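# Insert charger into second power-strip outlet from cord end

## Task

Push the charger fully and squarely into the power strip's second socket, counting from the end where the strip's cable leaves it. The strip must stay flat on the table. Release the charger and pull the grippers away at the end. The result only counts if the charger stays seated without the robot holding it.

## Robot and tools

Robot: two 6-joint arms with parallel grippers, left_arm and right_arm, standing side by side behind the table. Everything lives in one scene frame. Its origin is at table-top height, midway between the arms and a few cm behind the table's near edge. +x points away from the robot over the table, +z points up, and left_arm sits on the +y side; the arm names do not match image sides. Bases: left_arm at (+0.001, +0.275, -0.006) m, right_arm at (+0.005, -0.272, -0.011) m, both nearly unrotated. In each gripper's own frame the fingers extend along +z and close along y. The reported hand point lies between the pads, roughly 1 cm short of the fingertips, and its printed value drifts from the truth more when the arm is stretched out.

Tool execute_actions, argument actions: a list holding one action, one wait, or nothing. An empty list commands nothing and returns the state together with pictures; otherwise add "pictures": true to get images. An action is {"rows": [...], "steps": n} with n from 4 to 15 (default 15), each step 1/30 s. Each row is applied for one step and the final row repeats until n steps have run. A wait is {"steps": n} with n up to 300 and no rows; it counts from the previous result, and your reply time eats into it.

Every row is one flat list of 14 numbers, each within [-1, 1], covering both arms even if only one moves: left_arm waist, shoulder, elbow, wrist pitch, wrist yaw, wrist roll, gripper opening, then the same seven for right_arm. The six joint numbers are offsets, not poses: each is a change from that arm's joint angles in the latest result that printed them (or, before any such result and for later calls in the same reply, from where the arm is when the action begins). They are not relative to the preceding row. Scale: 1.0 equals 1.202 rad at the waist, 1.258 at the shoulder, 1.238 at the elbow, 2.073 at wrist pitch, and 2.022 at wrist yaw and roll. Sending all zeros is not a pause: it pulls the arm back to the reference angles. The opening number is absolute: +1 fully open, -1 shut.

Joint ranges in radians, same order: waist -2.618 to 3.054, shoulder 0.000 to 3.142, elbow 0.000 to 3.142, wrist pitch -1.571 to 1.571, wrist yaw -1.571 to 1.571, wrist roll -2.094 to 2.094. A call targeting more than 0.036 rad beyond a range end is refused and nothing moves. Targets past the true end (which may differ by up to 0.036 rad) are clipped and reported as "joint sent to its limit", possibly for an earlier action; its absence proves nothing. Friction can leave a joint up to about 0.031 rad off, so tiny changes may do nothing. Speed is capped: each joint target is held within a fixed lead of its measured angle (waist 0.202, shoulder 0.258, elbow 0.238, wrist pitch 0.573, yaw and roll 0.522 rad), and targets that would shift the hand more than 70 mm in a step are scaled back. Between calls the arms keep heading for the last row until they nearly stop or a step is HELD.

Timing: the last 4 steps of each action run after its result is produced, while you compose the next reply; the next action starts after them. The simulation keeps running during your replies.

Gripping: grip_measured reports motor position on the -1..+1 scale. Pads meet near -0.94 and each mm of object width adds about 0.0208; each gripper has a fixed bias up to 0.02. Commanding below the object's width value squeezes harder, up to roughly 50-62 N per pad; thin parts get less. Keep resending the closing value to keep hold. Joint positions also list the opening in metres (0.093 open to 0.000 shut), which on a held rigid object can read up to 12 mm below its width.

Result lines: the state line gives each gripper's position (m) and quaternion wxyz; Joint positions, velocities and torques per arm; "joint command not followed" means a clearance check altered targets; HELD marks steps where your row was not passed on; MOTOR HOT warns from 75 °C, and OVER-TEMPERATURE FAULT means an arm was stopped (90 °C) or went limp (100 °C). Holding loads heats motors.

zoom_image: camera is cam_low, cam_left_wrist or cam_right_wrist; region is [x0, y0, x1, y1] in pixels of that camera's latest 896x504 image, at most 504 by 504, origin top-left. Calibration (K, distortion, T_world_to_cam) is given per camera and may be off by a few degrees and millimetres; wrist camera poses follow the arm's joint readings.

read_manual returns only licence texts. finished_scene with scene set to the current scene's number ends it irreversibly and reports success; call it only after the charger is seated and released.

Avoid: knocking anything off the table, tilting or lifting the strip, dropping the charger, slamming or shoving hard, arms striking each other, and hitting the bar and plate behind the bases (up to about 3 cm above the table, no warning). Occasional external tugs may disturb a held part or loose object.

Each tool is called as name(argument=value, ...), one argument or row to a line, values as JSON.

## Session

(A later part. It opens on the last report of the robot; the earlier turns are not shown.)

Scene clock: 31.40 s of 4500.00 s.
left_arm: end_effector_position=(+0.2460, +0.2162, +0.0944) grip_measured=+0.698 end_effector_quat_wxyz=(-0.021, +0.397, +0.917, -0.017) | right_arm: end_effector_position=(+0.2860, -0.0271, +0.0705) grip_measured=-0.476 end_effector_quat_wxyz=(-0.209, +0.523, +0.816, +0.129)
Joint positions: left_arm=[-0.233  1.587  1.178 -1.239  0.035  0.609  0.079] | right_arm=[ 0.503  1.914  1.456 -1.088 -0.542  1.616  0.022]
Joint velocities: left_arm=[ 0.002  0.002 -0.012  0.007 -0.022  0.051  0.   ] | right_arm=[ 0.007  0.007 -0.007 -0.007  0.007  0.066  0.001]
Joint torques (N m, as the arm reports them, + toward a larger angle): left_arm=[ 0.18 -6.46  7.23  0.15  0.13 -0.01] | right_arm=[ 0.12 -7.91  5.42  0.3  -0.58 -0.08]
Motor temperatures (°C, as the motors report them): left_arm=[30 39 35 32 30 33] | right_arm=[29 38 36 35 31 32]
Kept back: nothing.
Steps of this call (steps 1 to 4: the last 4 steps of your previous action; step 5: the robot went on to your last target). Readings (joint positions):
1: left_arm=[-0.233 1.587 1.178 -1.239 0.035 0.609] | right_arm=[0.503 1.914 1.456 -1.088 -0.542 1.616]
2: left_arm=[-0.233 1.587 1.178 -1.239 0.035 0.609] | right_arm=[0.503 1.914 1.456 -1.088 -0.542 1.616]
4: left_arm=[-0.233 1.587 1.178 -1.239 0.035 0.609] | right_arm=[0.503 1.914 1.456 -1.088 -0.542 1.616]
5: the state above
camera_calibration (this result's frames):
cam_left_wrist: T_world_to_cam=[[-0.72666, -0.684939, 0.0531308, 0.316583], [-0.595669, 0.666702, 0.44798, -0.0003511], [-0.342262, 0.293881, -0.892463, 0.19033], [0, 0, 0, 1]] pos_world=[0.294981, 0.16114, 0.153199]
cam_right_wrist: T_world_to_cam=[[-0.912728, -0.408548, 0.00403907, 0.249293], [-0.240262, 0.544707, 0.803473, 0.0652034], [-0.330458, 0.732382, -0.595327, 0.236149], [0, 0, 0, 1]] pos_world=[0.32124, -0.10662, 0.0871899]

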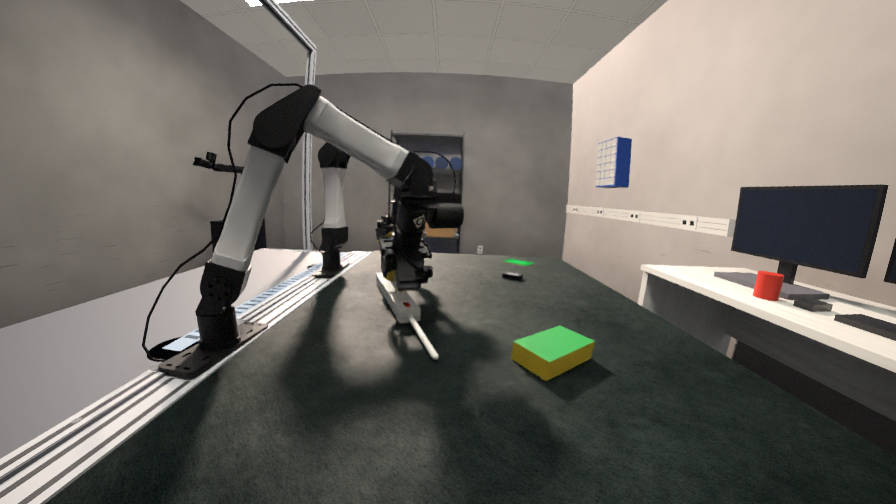

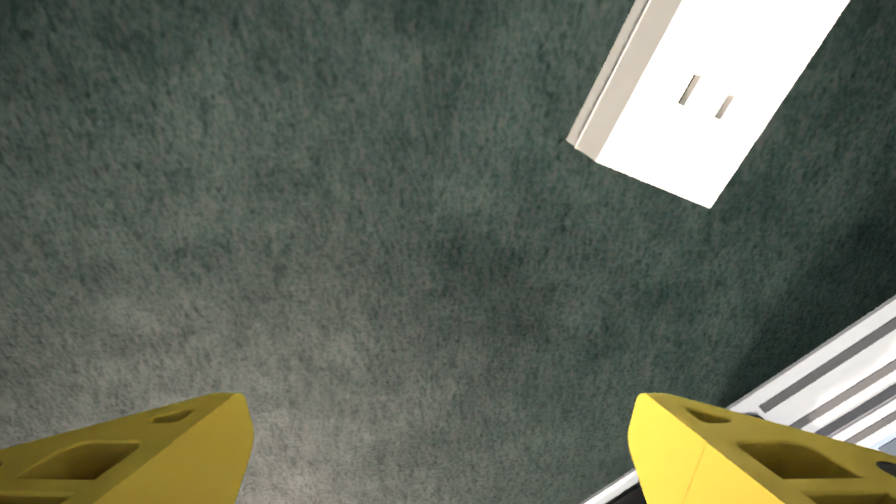

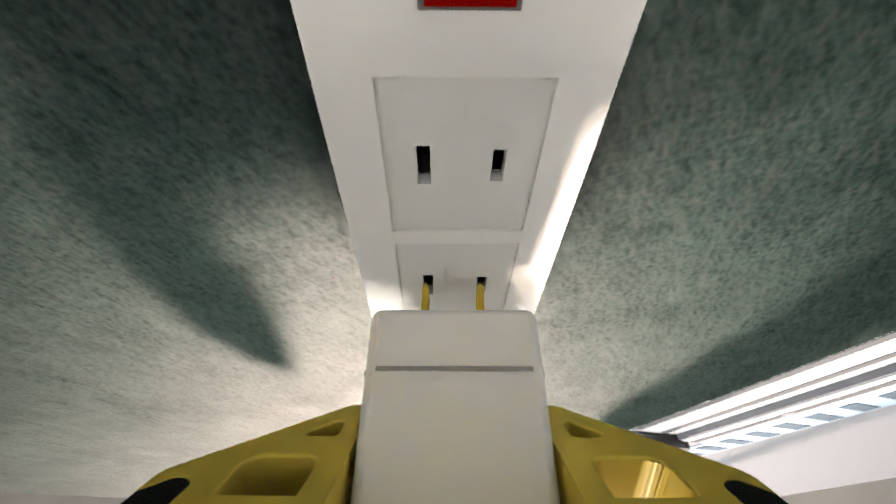

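execute_actions(
  actions=[
    {"rows": [[0,0,0,0,0,0,0.7,0,0.015,-0.0105,-0.004,-0.005,-0.003,-0.75],[0,0,0,0,0,0,0.7,0,0.017,-0.0105,-0.004,-0.005,-0.003,-0.75],[0,0,0,0,0,0,0.7,0,0.0185,-0.0105,-0.004,-0.005,-0.003,-0.75],[0,0,0,0,0,0,0.7,0,0.020,-0.0105,-0.004,-0.005,-0.003,-0.75],[0,0,0,0,0,0,0.7,0,0.021,-0.0105,-0.004,-0.005,-0.003,-0.75],[0,0,0,0,0,0,0.7,0,0.022,-0.0105,-0.004,-0.005,-0.003,-0.75]], "steps": 12},
  ],
)

execute_actions(
  actions=[
    {"steps": 6},
  ],
  pictures=true,
)

zoom_image(
  camera="cam_right_wrist",
  region=[390, 200, 516, 326],
)

Scene clock: 32.27 s of 4500.00 s.
left_arm: end_effector_position=(+0.2460, +0.2162, +0.0944) grip_measured=+0.698 end_effector_quat_wxyz=(-0.021, +0.397, +0.917, -0.017) | right_arm: end_effector_position=(+0.2857, -0.0269, +0.0689) grip_measured=-0.476 end_effector_quat_wxyz=(-0.212, +0.524, +0.815, +0.128)
Joint positions: left_arm=[-0.233  1.587  1.178 -1.239  0.035  0.609  0.079] | right_arm=[ 0.503  1.92   1.456 -1.088 -0.545  1.616  0.022]
Joint velocities: left_arm=[ 0.002 -0.012 -0.012 -0.007 -0.051  0.022 -0.   ] | right_arm=[ 0.012  0.002  0.022 -0.11   0.081  0.066  0.001]
Joint torques (N m, as the arm reports them, + toward a larger angle): left_arm=[ 0.17 -6.45  7.22  0.15  0.12 -0.03] | right_arm=[ 0.16 -7.47  5.36  0.29 -0.55 -0.07]
Motor temperatures (°C, as the motors report them): left_arm=[30 39 35 32 30 33] | right_arm=[29 39 36 35 31 32]
Steps of this call (steps 1 to 15: the robot went on to your last target; steps 16 to 18: nothing new was sent; steps 19 to 26: the first 8 steps of this action). Readings (joint positions):
19: left_arm=[-0.233 1.587 1.178 -1.239 0.035 0.609] | right_arm=[0.503 1.914 1.456 -1.088 -0.542 1.616]
20: left_arm=[-0.233 1.587 1.178 -1.239 0.035 0.609] | right_arm=[0.503 1.914 1.456 -1.088 -0.542 1.616]
22: left_arm=[-0.233 1.587 1.178 -1.239 0.035 0.609] | right_arm=[0.503 1.914 1.456 -1.088 -0.542 1.616]
26: the state above

Scene clock: 32.47 s of 4500.00 s.
left_arm: end_effector_position=(+0.2460, +0.2162, +0.0944) grip_measured=+0.698 end_effector_quat_wxyz=(-0.021, +0.397, +0.917, -0.017) | right_arm: end_effector_position=(+0.2857, -0.0269, +0.0689) grip_measured=-0.476 end_effector_quat_wxyz=(-0.212, +0.524, +0.815, +0.128)
Joint positions: left_arm=[-0.233  1.587  1.178 -1.239  0.035  0.609  0.079] | right_arm=[ 0.503  1.92   1.456 -1.088 -0.545  1.616  0.022]
Joint velocities: left_arm=[-0.007 -0.012  0.017 -0.022  0.022  0.037  0.   ] | right_arm=[-0.007 -0.002  0.007  0.022 -0.007 -0.051 -0.001]
Joint torques (N m, as the arm reports them, + toward a larger angle): left_arm=[ 0.19 -6.42  7.19  0.15  0.12 -0.02] | right_arm=[ 0.09 -7.44  5.39  0.3  -0.55 -0.08]
Motor temperatures (°C, as the motors report them): left_arm=[30 39 35 32 30 33] | right_arm=[29 39 36 35 31 32]
Kept back: nothing.
Steps of this call (steps 1 to 4: the last 4 steps of your previous action; steps 5 to 6: the robot went on to your last target). Readings (joint positions):
1: left_arm=[-0.233 1.587 1.178 -1.239 0.035 0.609] | right_arm=[0.503 1.920 1.456 -1.088 -0.545 1.616]
2: left_arm=[-0.233 1.587 1.178 -1.239 0.035 0.609] | right_arm=[0.503 1.920 1.456 -1.088 -0.545 1.616]
4: left_arm=[-0.233 1.587 1.178 -1.239 0.035 0.609] | right_arm=[0.503 1.920 1.456 -1.088 -0.545 1.616]
6: the state above
camera_calibration (this result's frames):
cam_left_wrist: T_world_to_cam=[[-0.72666, -0.684939, 0.0531308, 0.316583], [-0.595669, 0.666702, 0.44798, -0.0003511], [-0.342262, 0.293881, -0.892463, 0.19033], [0, 0, 0, 1]] pos_world=[0.294981, 0.16114, 0.153199]
cam_right_wrist: T_world_to_cam=[[-0.912775, -0.408352, 0.00950344, 0.24877], [-0.235346, 0.544793, 0.804868, 0.0648105], [-0.333847, 0.732427, -0.593378, 0.235787], [0, 0, 0, 1]] pos_world=[0.321041, -0.106419, 0.0853826]

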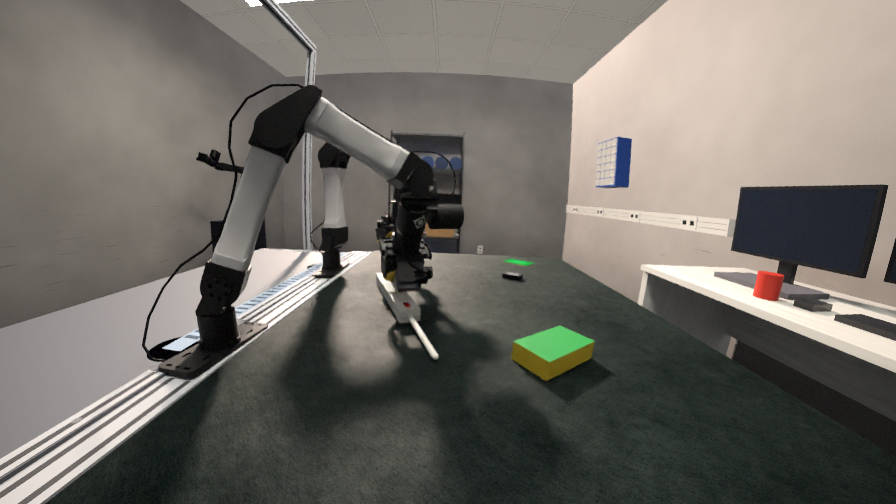

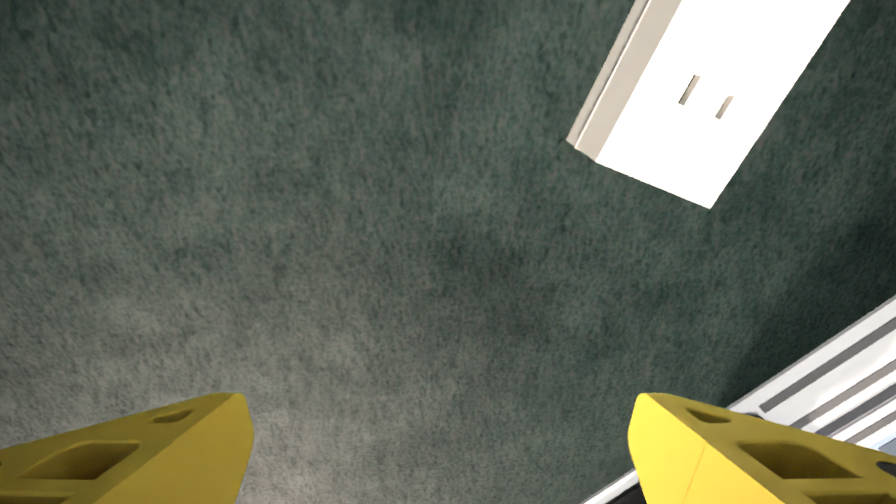

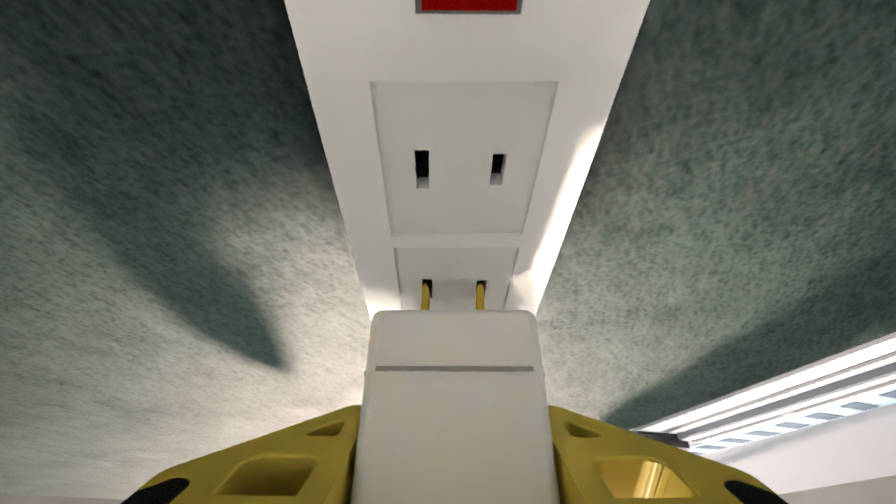

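Region (390, 200, 516, 326) of cam_right_wrist's 896x504 image, scaled by 4.000, with more detail than that image has.

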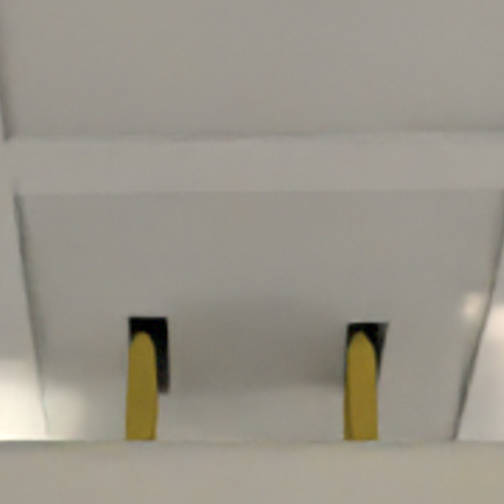

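execute_actions(
  actions=[
    {"rows": [[0,0,0,0,0,0,0.7,0,0.015,-0.0105,-0.006,0.0,-0.003,-0.75],[0,0,0,0,0,0,0.7,0,0.015,-0.0105,-0.008,0.004,-0.003,-0.75],[0,0,0,0,0,0,0.7,0,0.015,-0.0105,-0.010,0.007,-0.003,-0.75],[0,0,0,0,0,0,0.7,0,0.015,-0.0105,-0.011,0.009,-0.003,-0.75],[0,0,0,0,0,0,0.7,0,0.016,-0.0105,-0.012,0.010,-0.003,-0.75],[0,0,0,0,0,0,0.7,0,0.017,-0.0105,-0.012,0.010,-0.003,-0.75],[0,0,0,0,0,0,0.7,0,0.018,-0.0105,-0.012,0.010,-0.003,-0.75]], "steps": 12},
  ],
)

execute_actions(
  actions=[
    {"steps": 5},
  ],
  pictures=true,
)

zoom_image(
  camera="cam_right_wrist",
  region=[390, 200, 516, 326],
)

Scene clock: 33.17 s of 4500.00 s.
left_arm: end_effector_position=(+0.2460, +0.2162, +0.0944) grip_measured=+0.698 end_effector_quat_wxyz=(-0.021, +0.397, +0.917, -0.017) | right_arm: end_effector_position=(+0.2857, -0.0271, +0.0688) grip_measured=-0.476 end_effector_quat_wxyz=(-0.211, +0.524, +0.815, +0.127)
Joint positions: left_arm=[-0.233  1.587  1.178 -1.239  0.035  0.609  0.079] | right_arm=[ 0.503  1.92   1.456 -1.088 -0.544  1.616  0.022]
Joint velocities: left_arm=[ 0.017  0.007  0.017 -0.022 -0.022  0.037  0.001] | right_arm=[-0.002  0.002  0.002 -0.051  0.037  0.022 -0.001]
Joint torques (N m, as the arm reports them, + toward a larger angle): left_arm=[ 0.16 -6.44  7.19  0.13  0.12 -0.02] | right_arm=[ 0.12 -7.44  5.43  0.09 -0.28 -0.09]
Motor temperatures (°C, as the motors report them): left_arm=[30 39 35 32 30 33] | right_arm=[29 39 36 35 31 32]
Steps of this call (steps 1 to 13: the robot went on to your last target; steps 14 to 21: the first 8 steps of this action). Readings (joint positions):
14: left_arm=[-0.233 1.587 1.178 -1.239 0.035 0.609] | right_arm=[0.503 1.920 1.456 -1.088 -0.545 1.616]
15: left_arm=[-0.233 1.587 1.178 -1.239 0.035 0.609] | right_arm=[0.503 1.920 1.456 -1.088 -0.544 1.616]
17: left_arm=[-0.233 1.587 1.178 -1.239 0.035 0.609] | right_arm=[0.503 1.920 1.456 -1.088 -0.544 1.616]
21: the state above

Scene clock: 33.33 s of 4500.00 s.
left_arm: end_effector_position=(+0.2460, +0.2162, +0.0944) grip_measured=+0.698 end_effector_quat_wxyz=(-0.021, +0.397, +0.917, -0.017) | right_arm: end_effector_position=(+0.2857, -0.0271, +0.0688) grip_measured=-0.476 end_effector_quat_wxyz=(-0.211, +0.524, +0.815, +0.127)
Joint positions: left_arm=[-0.233  1.587  1.178 -1.239  0.035  0.609  0.079] | right_arm=[ 0.503  1.92   1.456 -1.088 -0.544  1.616  0.022]
Joint velocities: left_arm=[-0.022 -0.012  0.007 -0.051 -0.037 -0.007 -0.   ] | right_arm=[ 0.012 -0.022  0.002 -0.051 -0.022  0.022  0.   ]
Joint torques (N m, as the arm reports them, + toward a larger angle): left_arm=[ 0.13 -6.46  7.19  0.14  0.12 -0.04] | right_arm=[ 0.14 -7.41  5.43  0.09 -0.28 -0.09]
Motor temperatures (°C, as the motors report them): left_arm=[30 39 35 32 30 33] | right_arm=[29 39 36 35 31 32]
Kept back: nothing.
Steps of this call (steps 1 to 4: the last 4 steps of your previous action; step 5: the robot went on to your last target). Readings (joint positions):
1: left_arm=[-0.233 1.587 1.178 -1.239 0.035 0.609] | right_arm=[0.503 1.920 1.456 -1.088 -0.544 1.616]
2: left_arm=[-0.233 1.587 1.178 -1.239 0.035 0.609] | right_arm=[0.503 1.920 1.456 -1.088 -0.544 1.616]
4: left_arm=[-0.233 1.587 1.178 -1.239 0.035 0.609] | right_arm=[0.503 1.920 1.456 -1.088 -0.544 1.616]
5: the state above
camera_calibration (this result's frames):
cam_left_wrist: T_world_to_cam=[[-0.72666, -0.684939, 0.0531308, 0.316583], [-0.595669, 0.666702, 0.44798, -0.0003511], [-0.342262, 0.293881, -0.892463, 0.19033], [0, 0, 0, 1]] pos_world=[0.294981, 0.16114, 0.153199]
cam_right_wrist: T_world_to_cam=[[-0.912785, -0.408323, 0.00984512, 0.248674], [-0.235339, 0.545484, 0.804402, 0.0649793], [-0.333826, 0.731929, -0.594004, 0.235867], [0, 0, 0, 1]] pos_world=[0.321017, -0.106544, 0.0853885]

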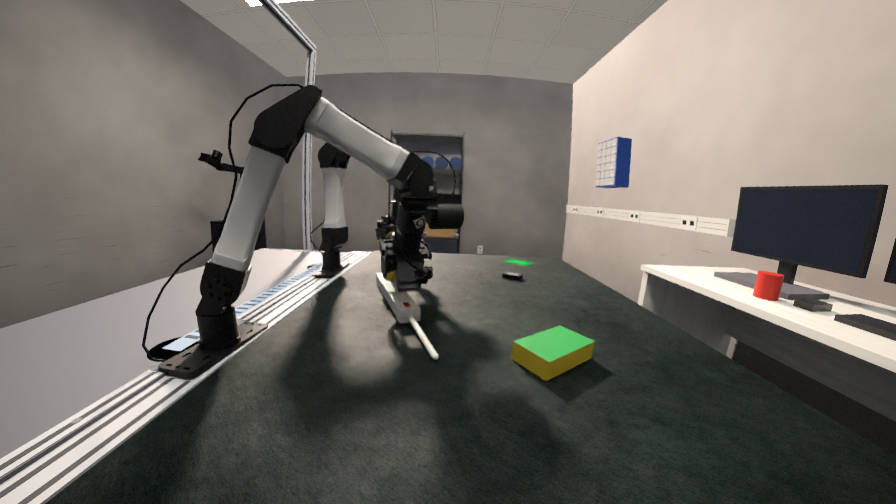

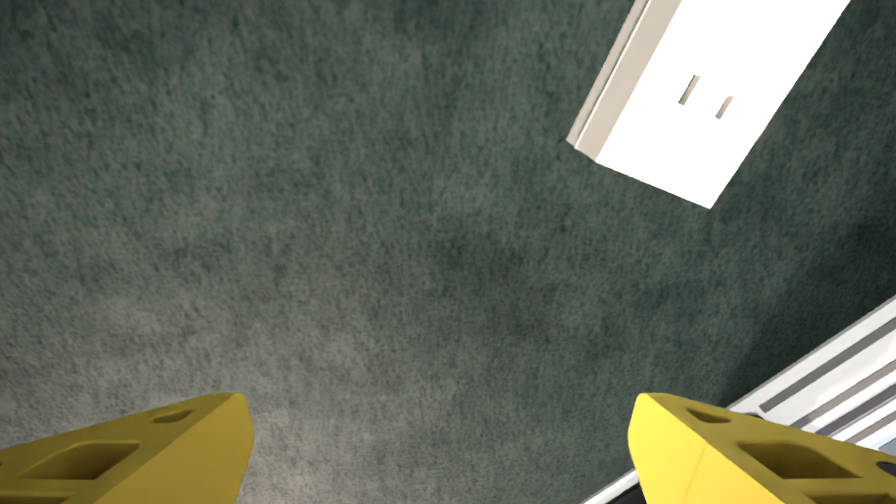

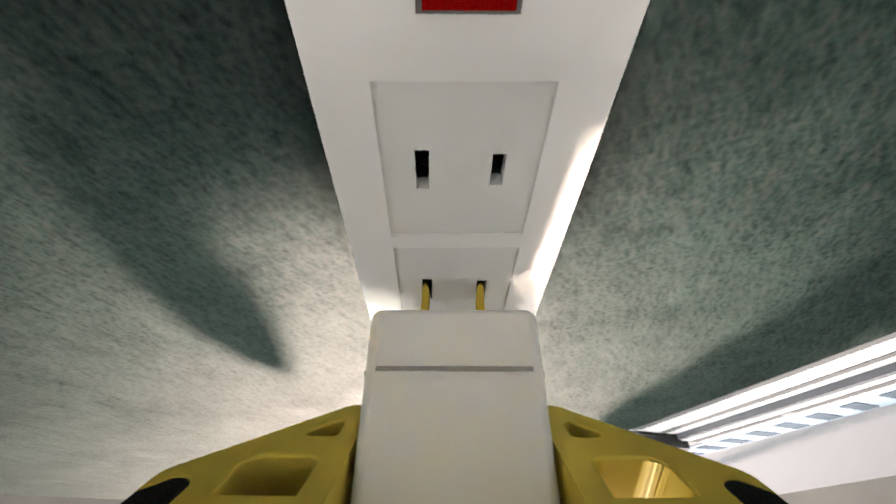

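Region (390, 200, 516, 326) of cam_right_wrist's 896x504 image, scaled by 4.000, with more detail than that image has.

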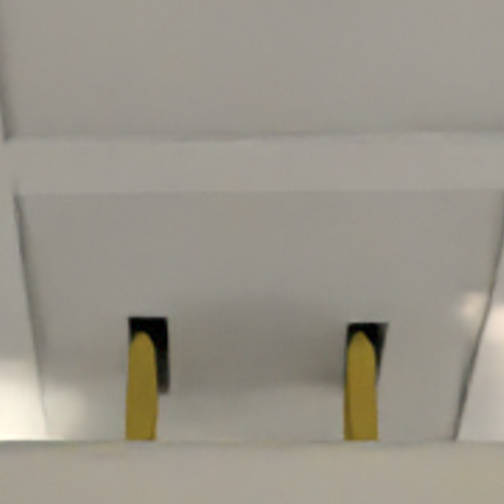

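execute_actions(
  actions=[
    {"rows": [[0,0,0,0,0,0,0.7,0,0.016,-0.012,-0.013,0.010,-0.003,-0.75],[0,0,0,0,0,0,0.7,0,0.016,-0.0135,-0.014,0.010,-0.003,-0.75],[0,0,0,0,0,0,0.7,0,0.016,-0.015,-0.015,0.010,-0.003,-0.75],[0,0,0,0,0,0,0.7,0,0.016,-0.0165,-0.016,0.010,-0.003,-0.75],[0,0,0,0,0,0,0.7,0,0.016,-0.018,-0.016,0.010,-0.003,-0.75]], "steps": 10},
  ],
)

execute_actions(
  actions=[
    {"steps": 5},
  ],
  pictures=true,
)

zoom_image(
  camera="cam_right_wrist",
  region=[390, 200, 516, 326],
)

Scene clock: 33.90 s of 4500.00 s.
left_arm: end_effector_position=(+0.2460, +0.2162, +0.0944) grip_measured=+0.698 end_effector_quat_wxyz=(-0.021, +0.397, +0.917, -0.017) | right_arm: end_effector_position=(+0.2856, -0.0271, +0.0688) grip_measured=-0.476 end_effector_quat_wxyz=(-0.211, +0.524, +0.815, +0.127)
Joint positions: left_arm=[-0.233  1.587  1.178 -1.239  0.035  0.609  0.079] | right_arm=[ 0.503  1.92   1.456 -1.089 -0.544  1.616  0.022]
Joint velocities: left_arm=[-0.012  0.007  0.007 -0.051 -0.007  0.037 -0.001] | right_arm=[-0.017  0.022  0.007  0.037  0.022 -0.022 -0.   ]
Joint torques (N m, as the arm reports them, + toward a larger angle): left_arm=[ 0.17 -6.46  7.18  0.13  0.13 -0.03] | right_arm=[ 0.16 -7.61  4.66  0.   -0.28 -0.08]
Motor temperatures (°C, as the motors report them): left_arm=[30 39 35 32 30 33] | right_arm=[29 39 36 35 31 32]
Steps of this call (steps 1 to 11: the robot went on to your last target; steps 12 to 17: the first 6 steps of this action). Readings (joint positions):
12: left_arm=[-0.233 1.587 1.178 -1.239 0.035 0.609] | right_arm=[0.503 1.920 1.456 -1.088 -0.544 1.616]
13: left_arm=[-0.233 1.587 1.178 -1.239 0.035 0.609] | right_arm=[0.503 1.920 1.456 -1.089 -0.544 1.616]
15: left_arm=[-0.233 1.587 1.178 -1.239 0.035 0.609] | right_arm=[0.503 1.920 1.456 -1.089 -0.544 1.616]
17: the state above

Scene clock: 34.07 s of 4500.00 s.
left_arm: end_effector_position=(+0.2460, +0.2162, +0.0944) grip_measured=+0.698 end_effector_quat_wxyz=(-0.021, +0.397, +0.917, -0.017) | right_arm: end_effector_position=(+0.2856, -0.0271, +0.0688) grip_measured=-0.476 end_effector_quat_wxyz=(-0.211, +0.524, +0.815, +0.127)
Joint positions: left_arm=[-0.233  1.587  1.178 -1.239  0.035  0.609  0.079] | right_arm=[ 0.503  1.92   1.456 -1.089 -0.544  1.616  0.022]
Joint velocities: left_arm=[-0.017 -0.002 -0.017 -0.007  0.007 -0.051 -0.   ] | right_arm=[ 0.002 -0.012 -0.002 -0.095 -0.007  0.051  0.   ]
Joint torques (N m, as the arm reports them, + toward a larger angle): left_arm=[ 0.13 -6.5   7.19  0.15  0.12 -0.02] | right_arm=[ 0.14 -7.63  4.65 -0.01 -0.27 -0.09]
Motor temperatures (°C, as the motors report them): left_arm=[30 39 35 32 30 33] | right_arm=[29 39 36 35 31 32]
Kept back: nothing.
Steps of this call (steps 1 to 4: the last 4 steps of your previous action; step 5: the robot went on to your last target). Readings (joint positions):
1: left_arm=[-0.233 1.587 1.178 -1.239 0.035 0.609] | right_arm=[0.503 1.920 1.456 -1.089 -0.544 1.616]
2: left_arm=[-0.233 1.587 1.178 -1.239 0.035 0.609] | right_arm=[0.503 1.920 1.456 -1.089 -0.544 1.616]
4: left_arm=[-0.233 1.587 1.178 -1.239 0.035 0.609] | right_arm=[0.503 1.920 1.456 -1.089 -0.544 1.616]
5: the state above
camera_calibration (this result's frames):
cam_left_wrist: T_world_to_cam=[[-0.72666, -0.684939, 0.0531308, 0.316583], [-0.595669, 0.666702, 0.44798, -0.0003511], [-0.342262, 0.293881, -0.892463, 0.19033], [0, 0, 0, 1]] pos_world=[0.294981, 0.16114, 0.153199]
cam_right_wrist: T_world_to_cam=[[-0.912788, -0.408305, 0.0102257, 0.248566], [-0.235057, 0.545628, 0.804387, 0.0649071], [-0.334015, 0.731832, -0.594017, 0.235922], [0, 0, 0, 1]] pos_world=[0.320947, -0.106579, 0.0853896]

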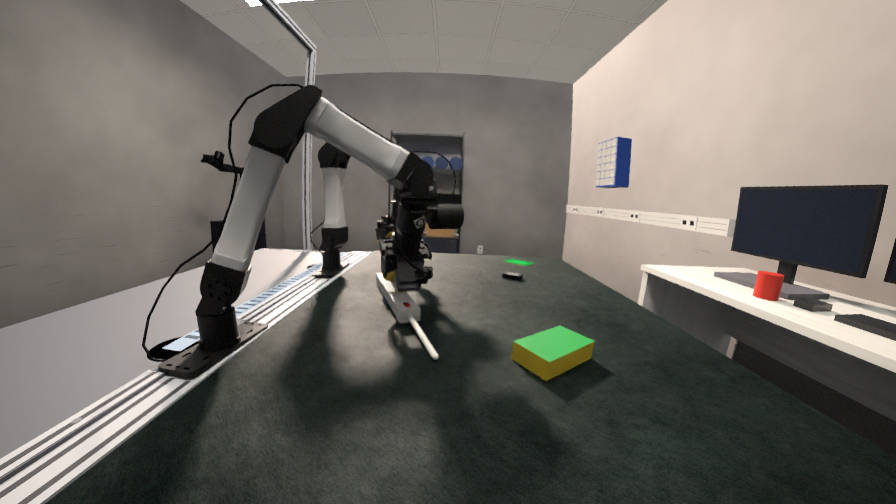

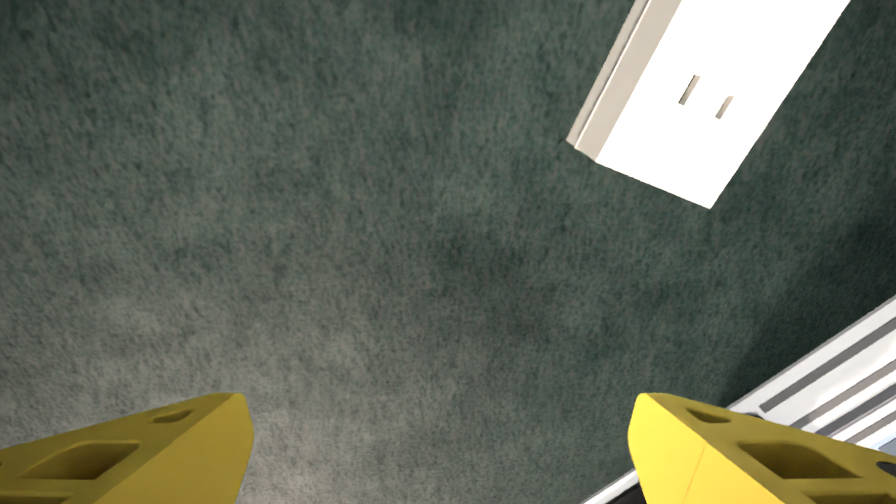

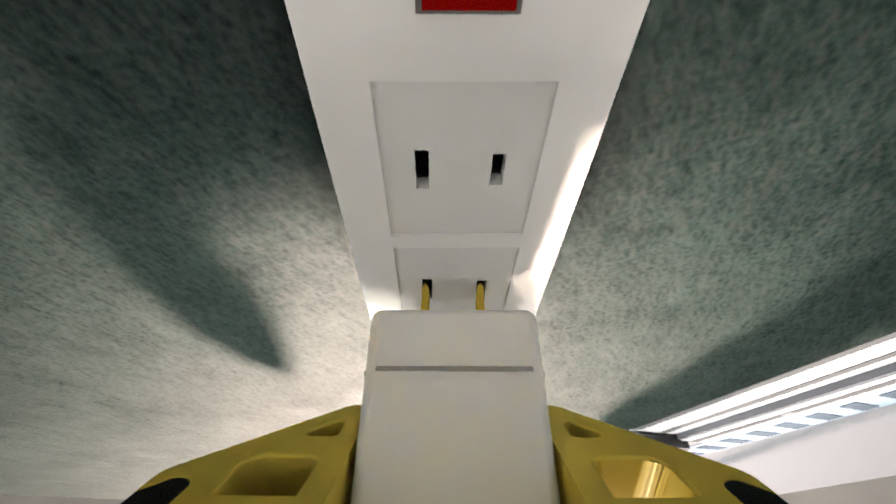

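Region (390, 200, 516, 326) of cam_right_wrist's 896x504 image, scaled by 4.000, with more detail than that image has.

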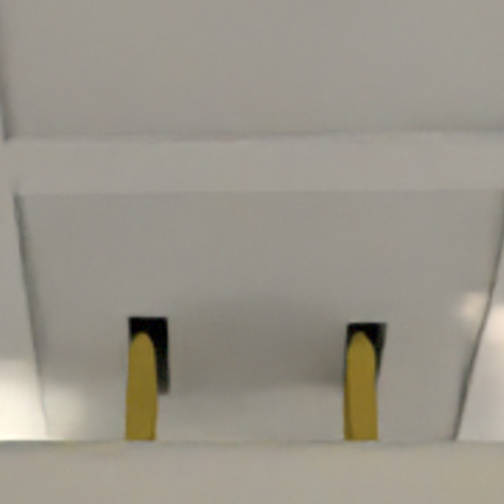

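execute_actions(
  actions=[
    {"rows": [[0,0,0,0,0,0,0.7,0,0.018,-0.014,-0.019,0.010,-0.003,-0.75],[0,0,0,0,0,0,0.7,0,0.019,-0.0125,-0.022,0.010,-0.003,-0.75],[0,0,0,0,0,0,0.7,0,0.020,-0.0125,-0.025,0.010,-0.003,-0.75],[0,0,0,0,0,0,0.7,0,0.020,-0.0125,-0.028,0.010,-0.003,-0.75],[0,0,0,0,0,0,0.7,0,0.020,-0.0125,-0.030,0.010,-0.003,-0.75]], "steps": 10},
  ],
)

execute_actions(
  actions=[
    {"steps": 5},
  ],
  pictures=true,
)

zoom_image(
  camera="cam_right_wrist",
  region=[390, 200, 516, 326],
)

Scene clock: 35.20 s of 4500.00 s.
left_arm: end_effector_position=(+0.2460, +0.2162, +0.0944) grip_measured=+0.698 end_effector_quat_wxyz=(-0.021, +0.397, +0.917, -0.017) | right_arm: end_effector_position=(+0.2839, -0.0280, +0.0688) grip_measured=-0.476 end_effector_quat_wxyz=(-0.213, +0.525, +0.815, +0.123)
Joint positions: left_arm=[-0.233  1.587  1.178 -1.239  0.035  0.609  0.079] | right_arm=[ 0.503  1.92   1.456 -1.098 -0.544  1.615  0.022]
Joint velocities: left_arm=[-0.007 -0.007  0.002  0.066 -0.022 -0.081  0.001] | right_arm=[ 0.002 -0.012 -0.002 -0.081  0.051 -0.066 -0.   ]
Joint torques (N m, as the arm reports them, + toward a larger angle): left_arm=[ 0.14 -6.45  7.18  0.15  0.12 -0.04] | right_arm=[ 0.15 -7.21  5.2  -0.22 -0.28 -0.07]
Motor temperatures (°C, as the motors report them): left_arm=[30 39 35 32 30 33] | right_arm=[29 39 36 35 31 32]
Steps of this call (steps 1 to 15: the robot went on to your last target; steps 16 to 28: nothing new was sent; steps 29 to 34: the first 6 steps of this action). Readings (joint positions):
29: left_arm=[-0.233 1.587 1.178 -1.239 0.035 0.609] | right_arm=[0.503 1.920 1.456 -1.089 -0.544 1.616]
30: left_arm=[-0.233 1.587 1.178 -1.239 0.035 0.609] | right_arm=[0.503 1.920 1.456 -1.090 -0.544 1.616]
32: left_arm=[-0.233 1.587 1.178 -1.239 0.035 0.609] | right_arm=[0.503 1.920 1.456 -1.095 -0.544 1.616]
34: the state above

Scene clock: 35.37 s of 4500.00 s.
left_arm: end_effector_position=(+0.2460, +0.2162, +0.0944) grip_measured=+0.698 end_effector_quat_wxyz=(-0.021, +0.397, +0.917, -0.017) | right_arm: end_effector_position=(+0.2830, -0.0285, +0.0688) grip_measured=-0.476 end_effector_quat_wxyz=(-0.214, +0.525, +0.814, +0.121)
Joint positions: left_arm=[-0.233  1.587  1.178 -1.239  0.035  0.609  0.079] | right_arm=[ 0.503  1.92   1.456 -1.102 -0.544  1.615  0.022]
Joint velocities: left_arm=[ 0.002  0.002 -0.002  0.007  0.007 -0.022 -0.   ] | right_arm=[ 0.007  0.002  0.007 -0.022 -0.022  0.037  0.001]
Joint torques (N m, as the arm reports them, + toward a larger angle): left_arm=[ 0.13 -6.44  7.17  0.14  0.12 -0.02] | right_arm=[ 0.13 -7.24  5.18 -0.19 -0.28 -0.07]
Motor temperatures (°C, as the motors report them): left_arm=[30 39 35 32 30 33] | right_arm=[29 39 36 35 31 32]
Kept back: nothing.
Steps of this call (steps 1 to 4: the last 4 steps of your previous action; step 5: the robot went on to your last target). Readings (joint positions):
1: left_arm=[-0.233 1.587 1.178 -1.239 0.035 0.609] | right_arm=[0.503 1.920 1.456 -1.099 -0.544 1.615]
2: left_arm=[-0.233 1.587 1.178 -1.239 0.035 0.609] | right_arm=[0.503 1.920 1.456 -1.100 -0.544 1.615]
4: left_arm=[-0.233 1.587 1.178 -1.239 0.035 0.609] | right_arm=[0.503 1.920 1.456 -1.102 -0.544 1.615]
5: the state above
camera_calibration (this result's frames):
cam_left_wrist: T_world_to_cam=[[-0.72666, -0.684939, 0.0531308, 0.316583], [-0.595669, 0.666702, 0.44798, -0.0003511], [-0.342262, 0.293881, -0.892463, 0.19033], [0, 0, 0, 1]] pos_world=[0.294981, 0.16114, 0.153199]
cam_right_wrist: T_world_to_cam=[[-0.912439, -0.408546, 0.0233596, 0.244569], [-0.225969, 0.550622, 0.803588, 0.0627069], [-0.341165, 0.727946, -0.594728, 0.238014], [0, 0, 0, 1]] pos_world=[0.318526, -0.107871, 0.0854498]

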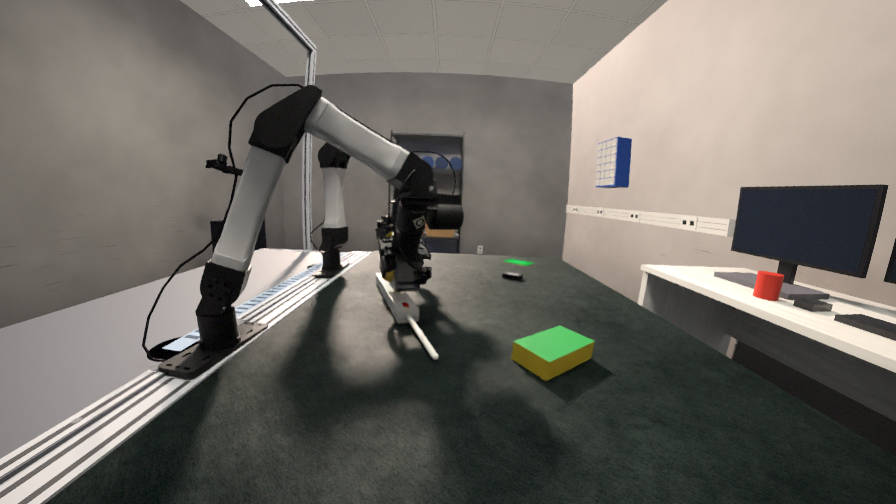

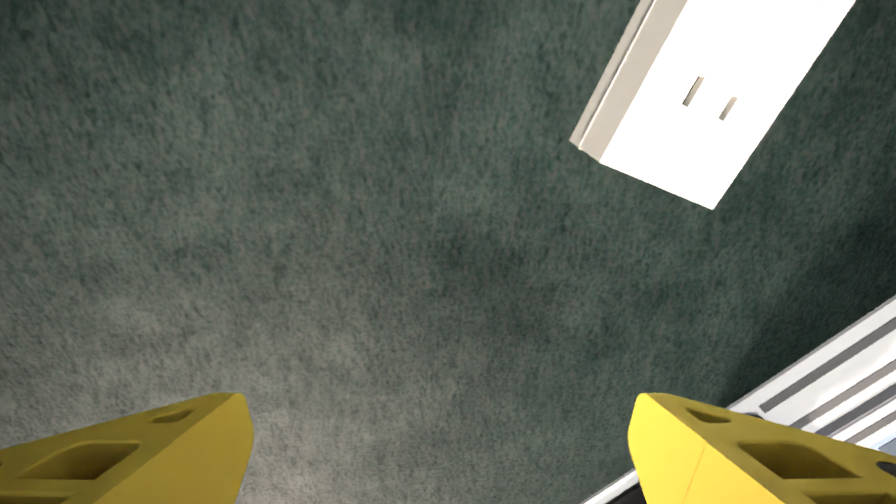

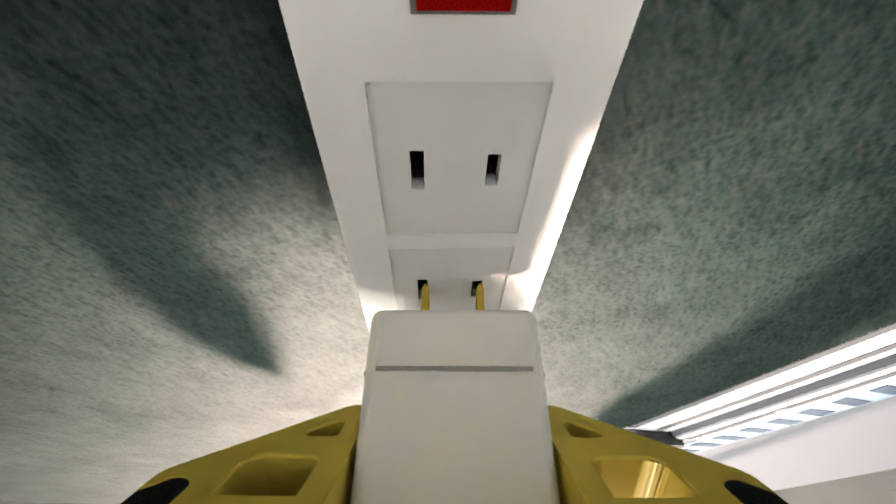

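Region (390, 200, 516, 326) of cam_right_wrist's 896x504 image, scaled by 4.000, with more detail than that image has.

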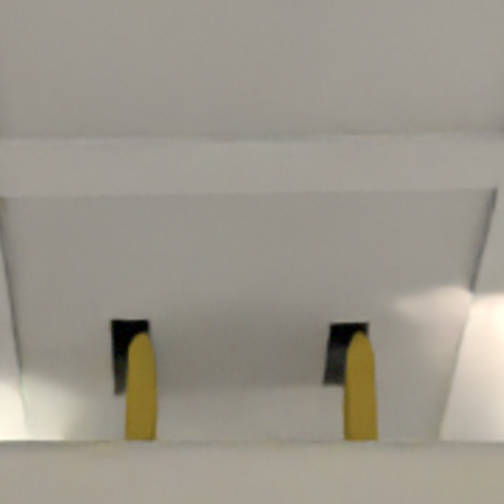

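execute_actions(
  actions=[
    {"rows": [[0,0,0,0,0,0,0.7,0,0.010,-0.0105,0.0,0.0,-0.002,-0.75],[0,0,0,0,0,0,0.7,0,0.0,-0.005,0.0,0.0,-0.002,-0.75]], "steps": 6},
  ],
  pictures=true,
)

zoom_image(
  camera="cam_right_wrist",
  region=[390, 200, 516, 326],
)

Scene clock: 35.60 s of 4500.00 s.
left_arm: end_effector_position=(+0.2460, +0.2162, +0.0944) grip_measured=+0.698 end_effector_quat_wxyz=(-0.021, +0.397, +0.917, -0.017) | right_arm: end_effector_position=(+0.2827, -0.0287, +0.0688) grip_measured=-0.476 end_effector_quat_wxyz=(-0.215, +0.525, +0.814, +0.121)
Joint positions: left_arm=[-0.233  1.587  1.178 -1.239  0.035  0.609  0.079] | right_arm=[ 0.503  1.92   1.456 -1.104 -0.544  1.614  0.022]
Joint velocities: left_arm=[-0.012 -0.002 -0.012  0.007 -0.037 -0.051 -0.   ] | right_arm=[ 0.002  0.007 -0.007  0.037 -0.037 -0.007 -0.001]
Joint torques (N m, as the arm reports them, + toward a larger angle): left_arm=[ 0.17 -6.46  7.18  0.15  0.12 -0.04] | right_arm=[ 0.13 -9.13  5.94  0.38 -0.48 -0.05]
Motor temperatures (°C, as the motors report them): left_arm=[30 39 35 32 30 33] | right_arm=[29 39 36 35 31 32]
Steps of this call (steps 1 to 5: the robot went on to your last target; steps 6 to 7: the first 2 steps of this action). Readings (joint positions):
6: left_arm=[-0.233 1.587 1.178 -1.239 0.035 0.609] | right_arm=[0.503 1.920 1.456 -1.104 -0.544 1.614]
7: the state above
camera_calibration (this result's frames):
cam_left_wrist: T_world_to_cam=[[-0.72666, -0.684939, 0.0531308, 0.316583], [-0.595669, 0.666702, 0.44798, -0.0003511], [-0.342262, 0.293881, -0.892463, 0.19033], [0, 0, 0, 1]] pos_world=[0.294981, 0.16114, 0.153199]
cam_right_wrist: T_world_to_cam=[[-0.912301, -0.408774, 0.0246997, 0.244099], [-0.225154, 0.55105, 0.803523, 0.0625073], [-0.34207, 0.727494, -0.594761, 0.238269], [0, 0, 0, 1]] pos_world=[0.318271, -0.108003, 0.0854578]

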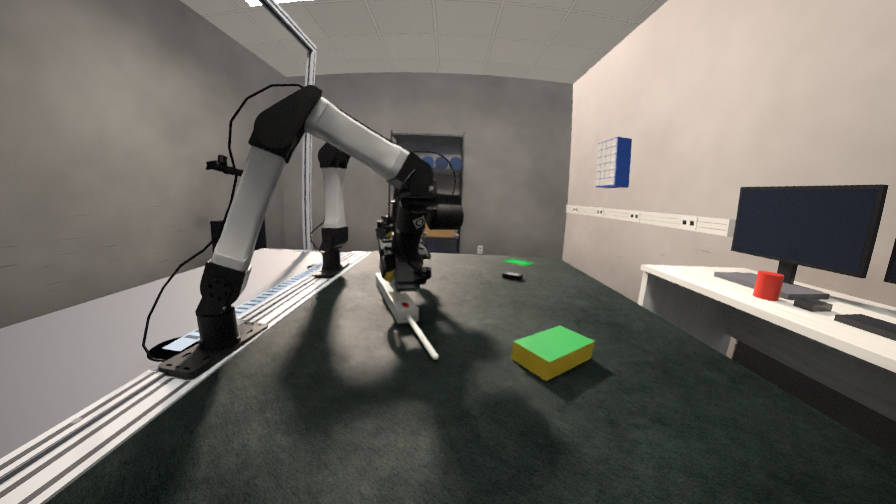

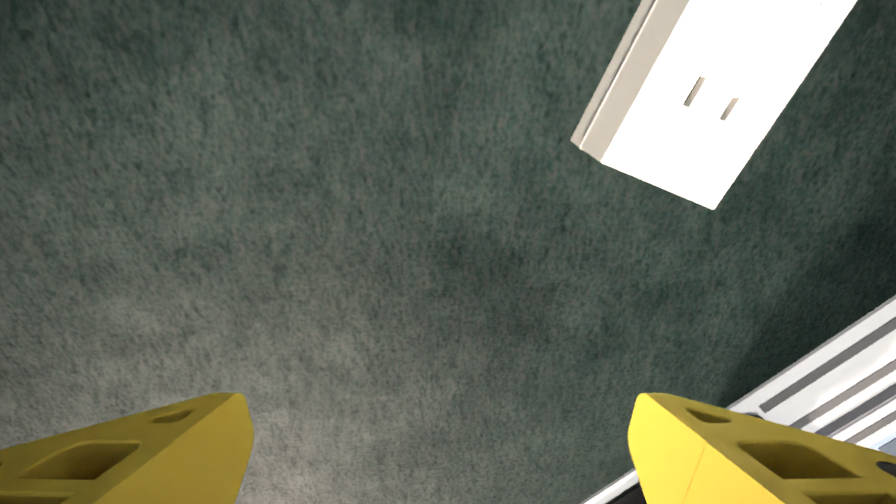

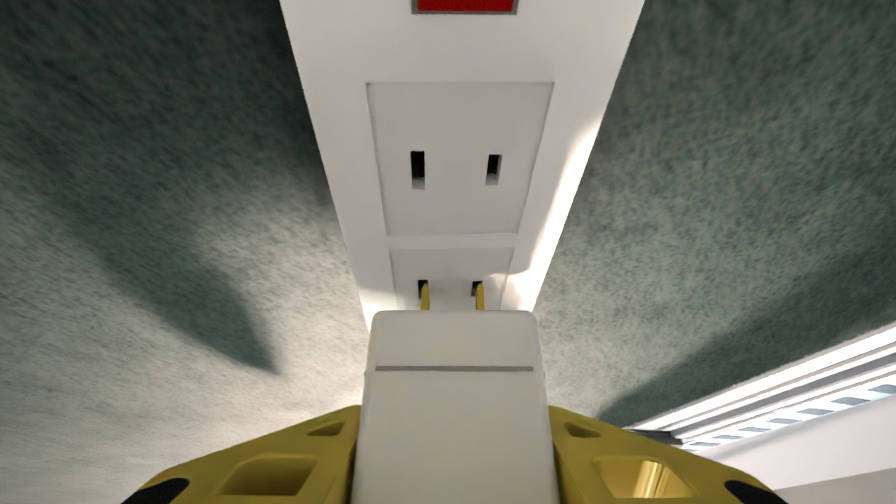

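Region (390, 200, 516, 326) of cam_right_wrist's 896x504 image, scaled by 4.000, with more detail than that image has.

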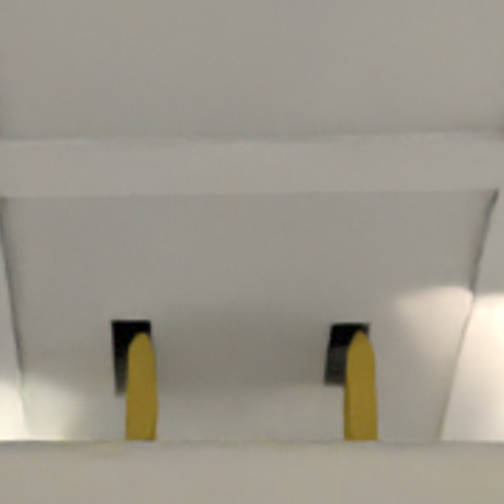

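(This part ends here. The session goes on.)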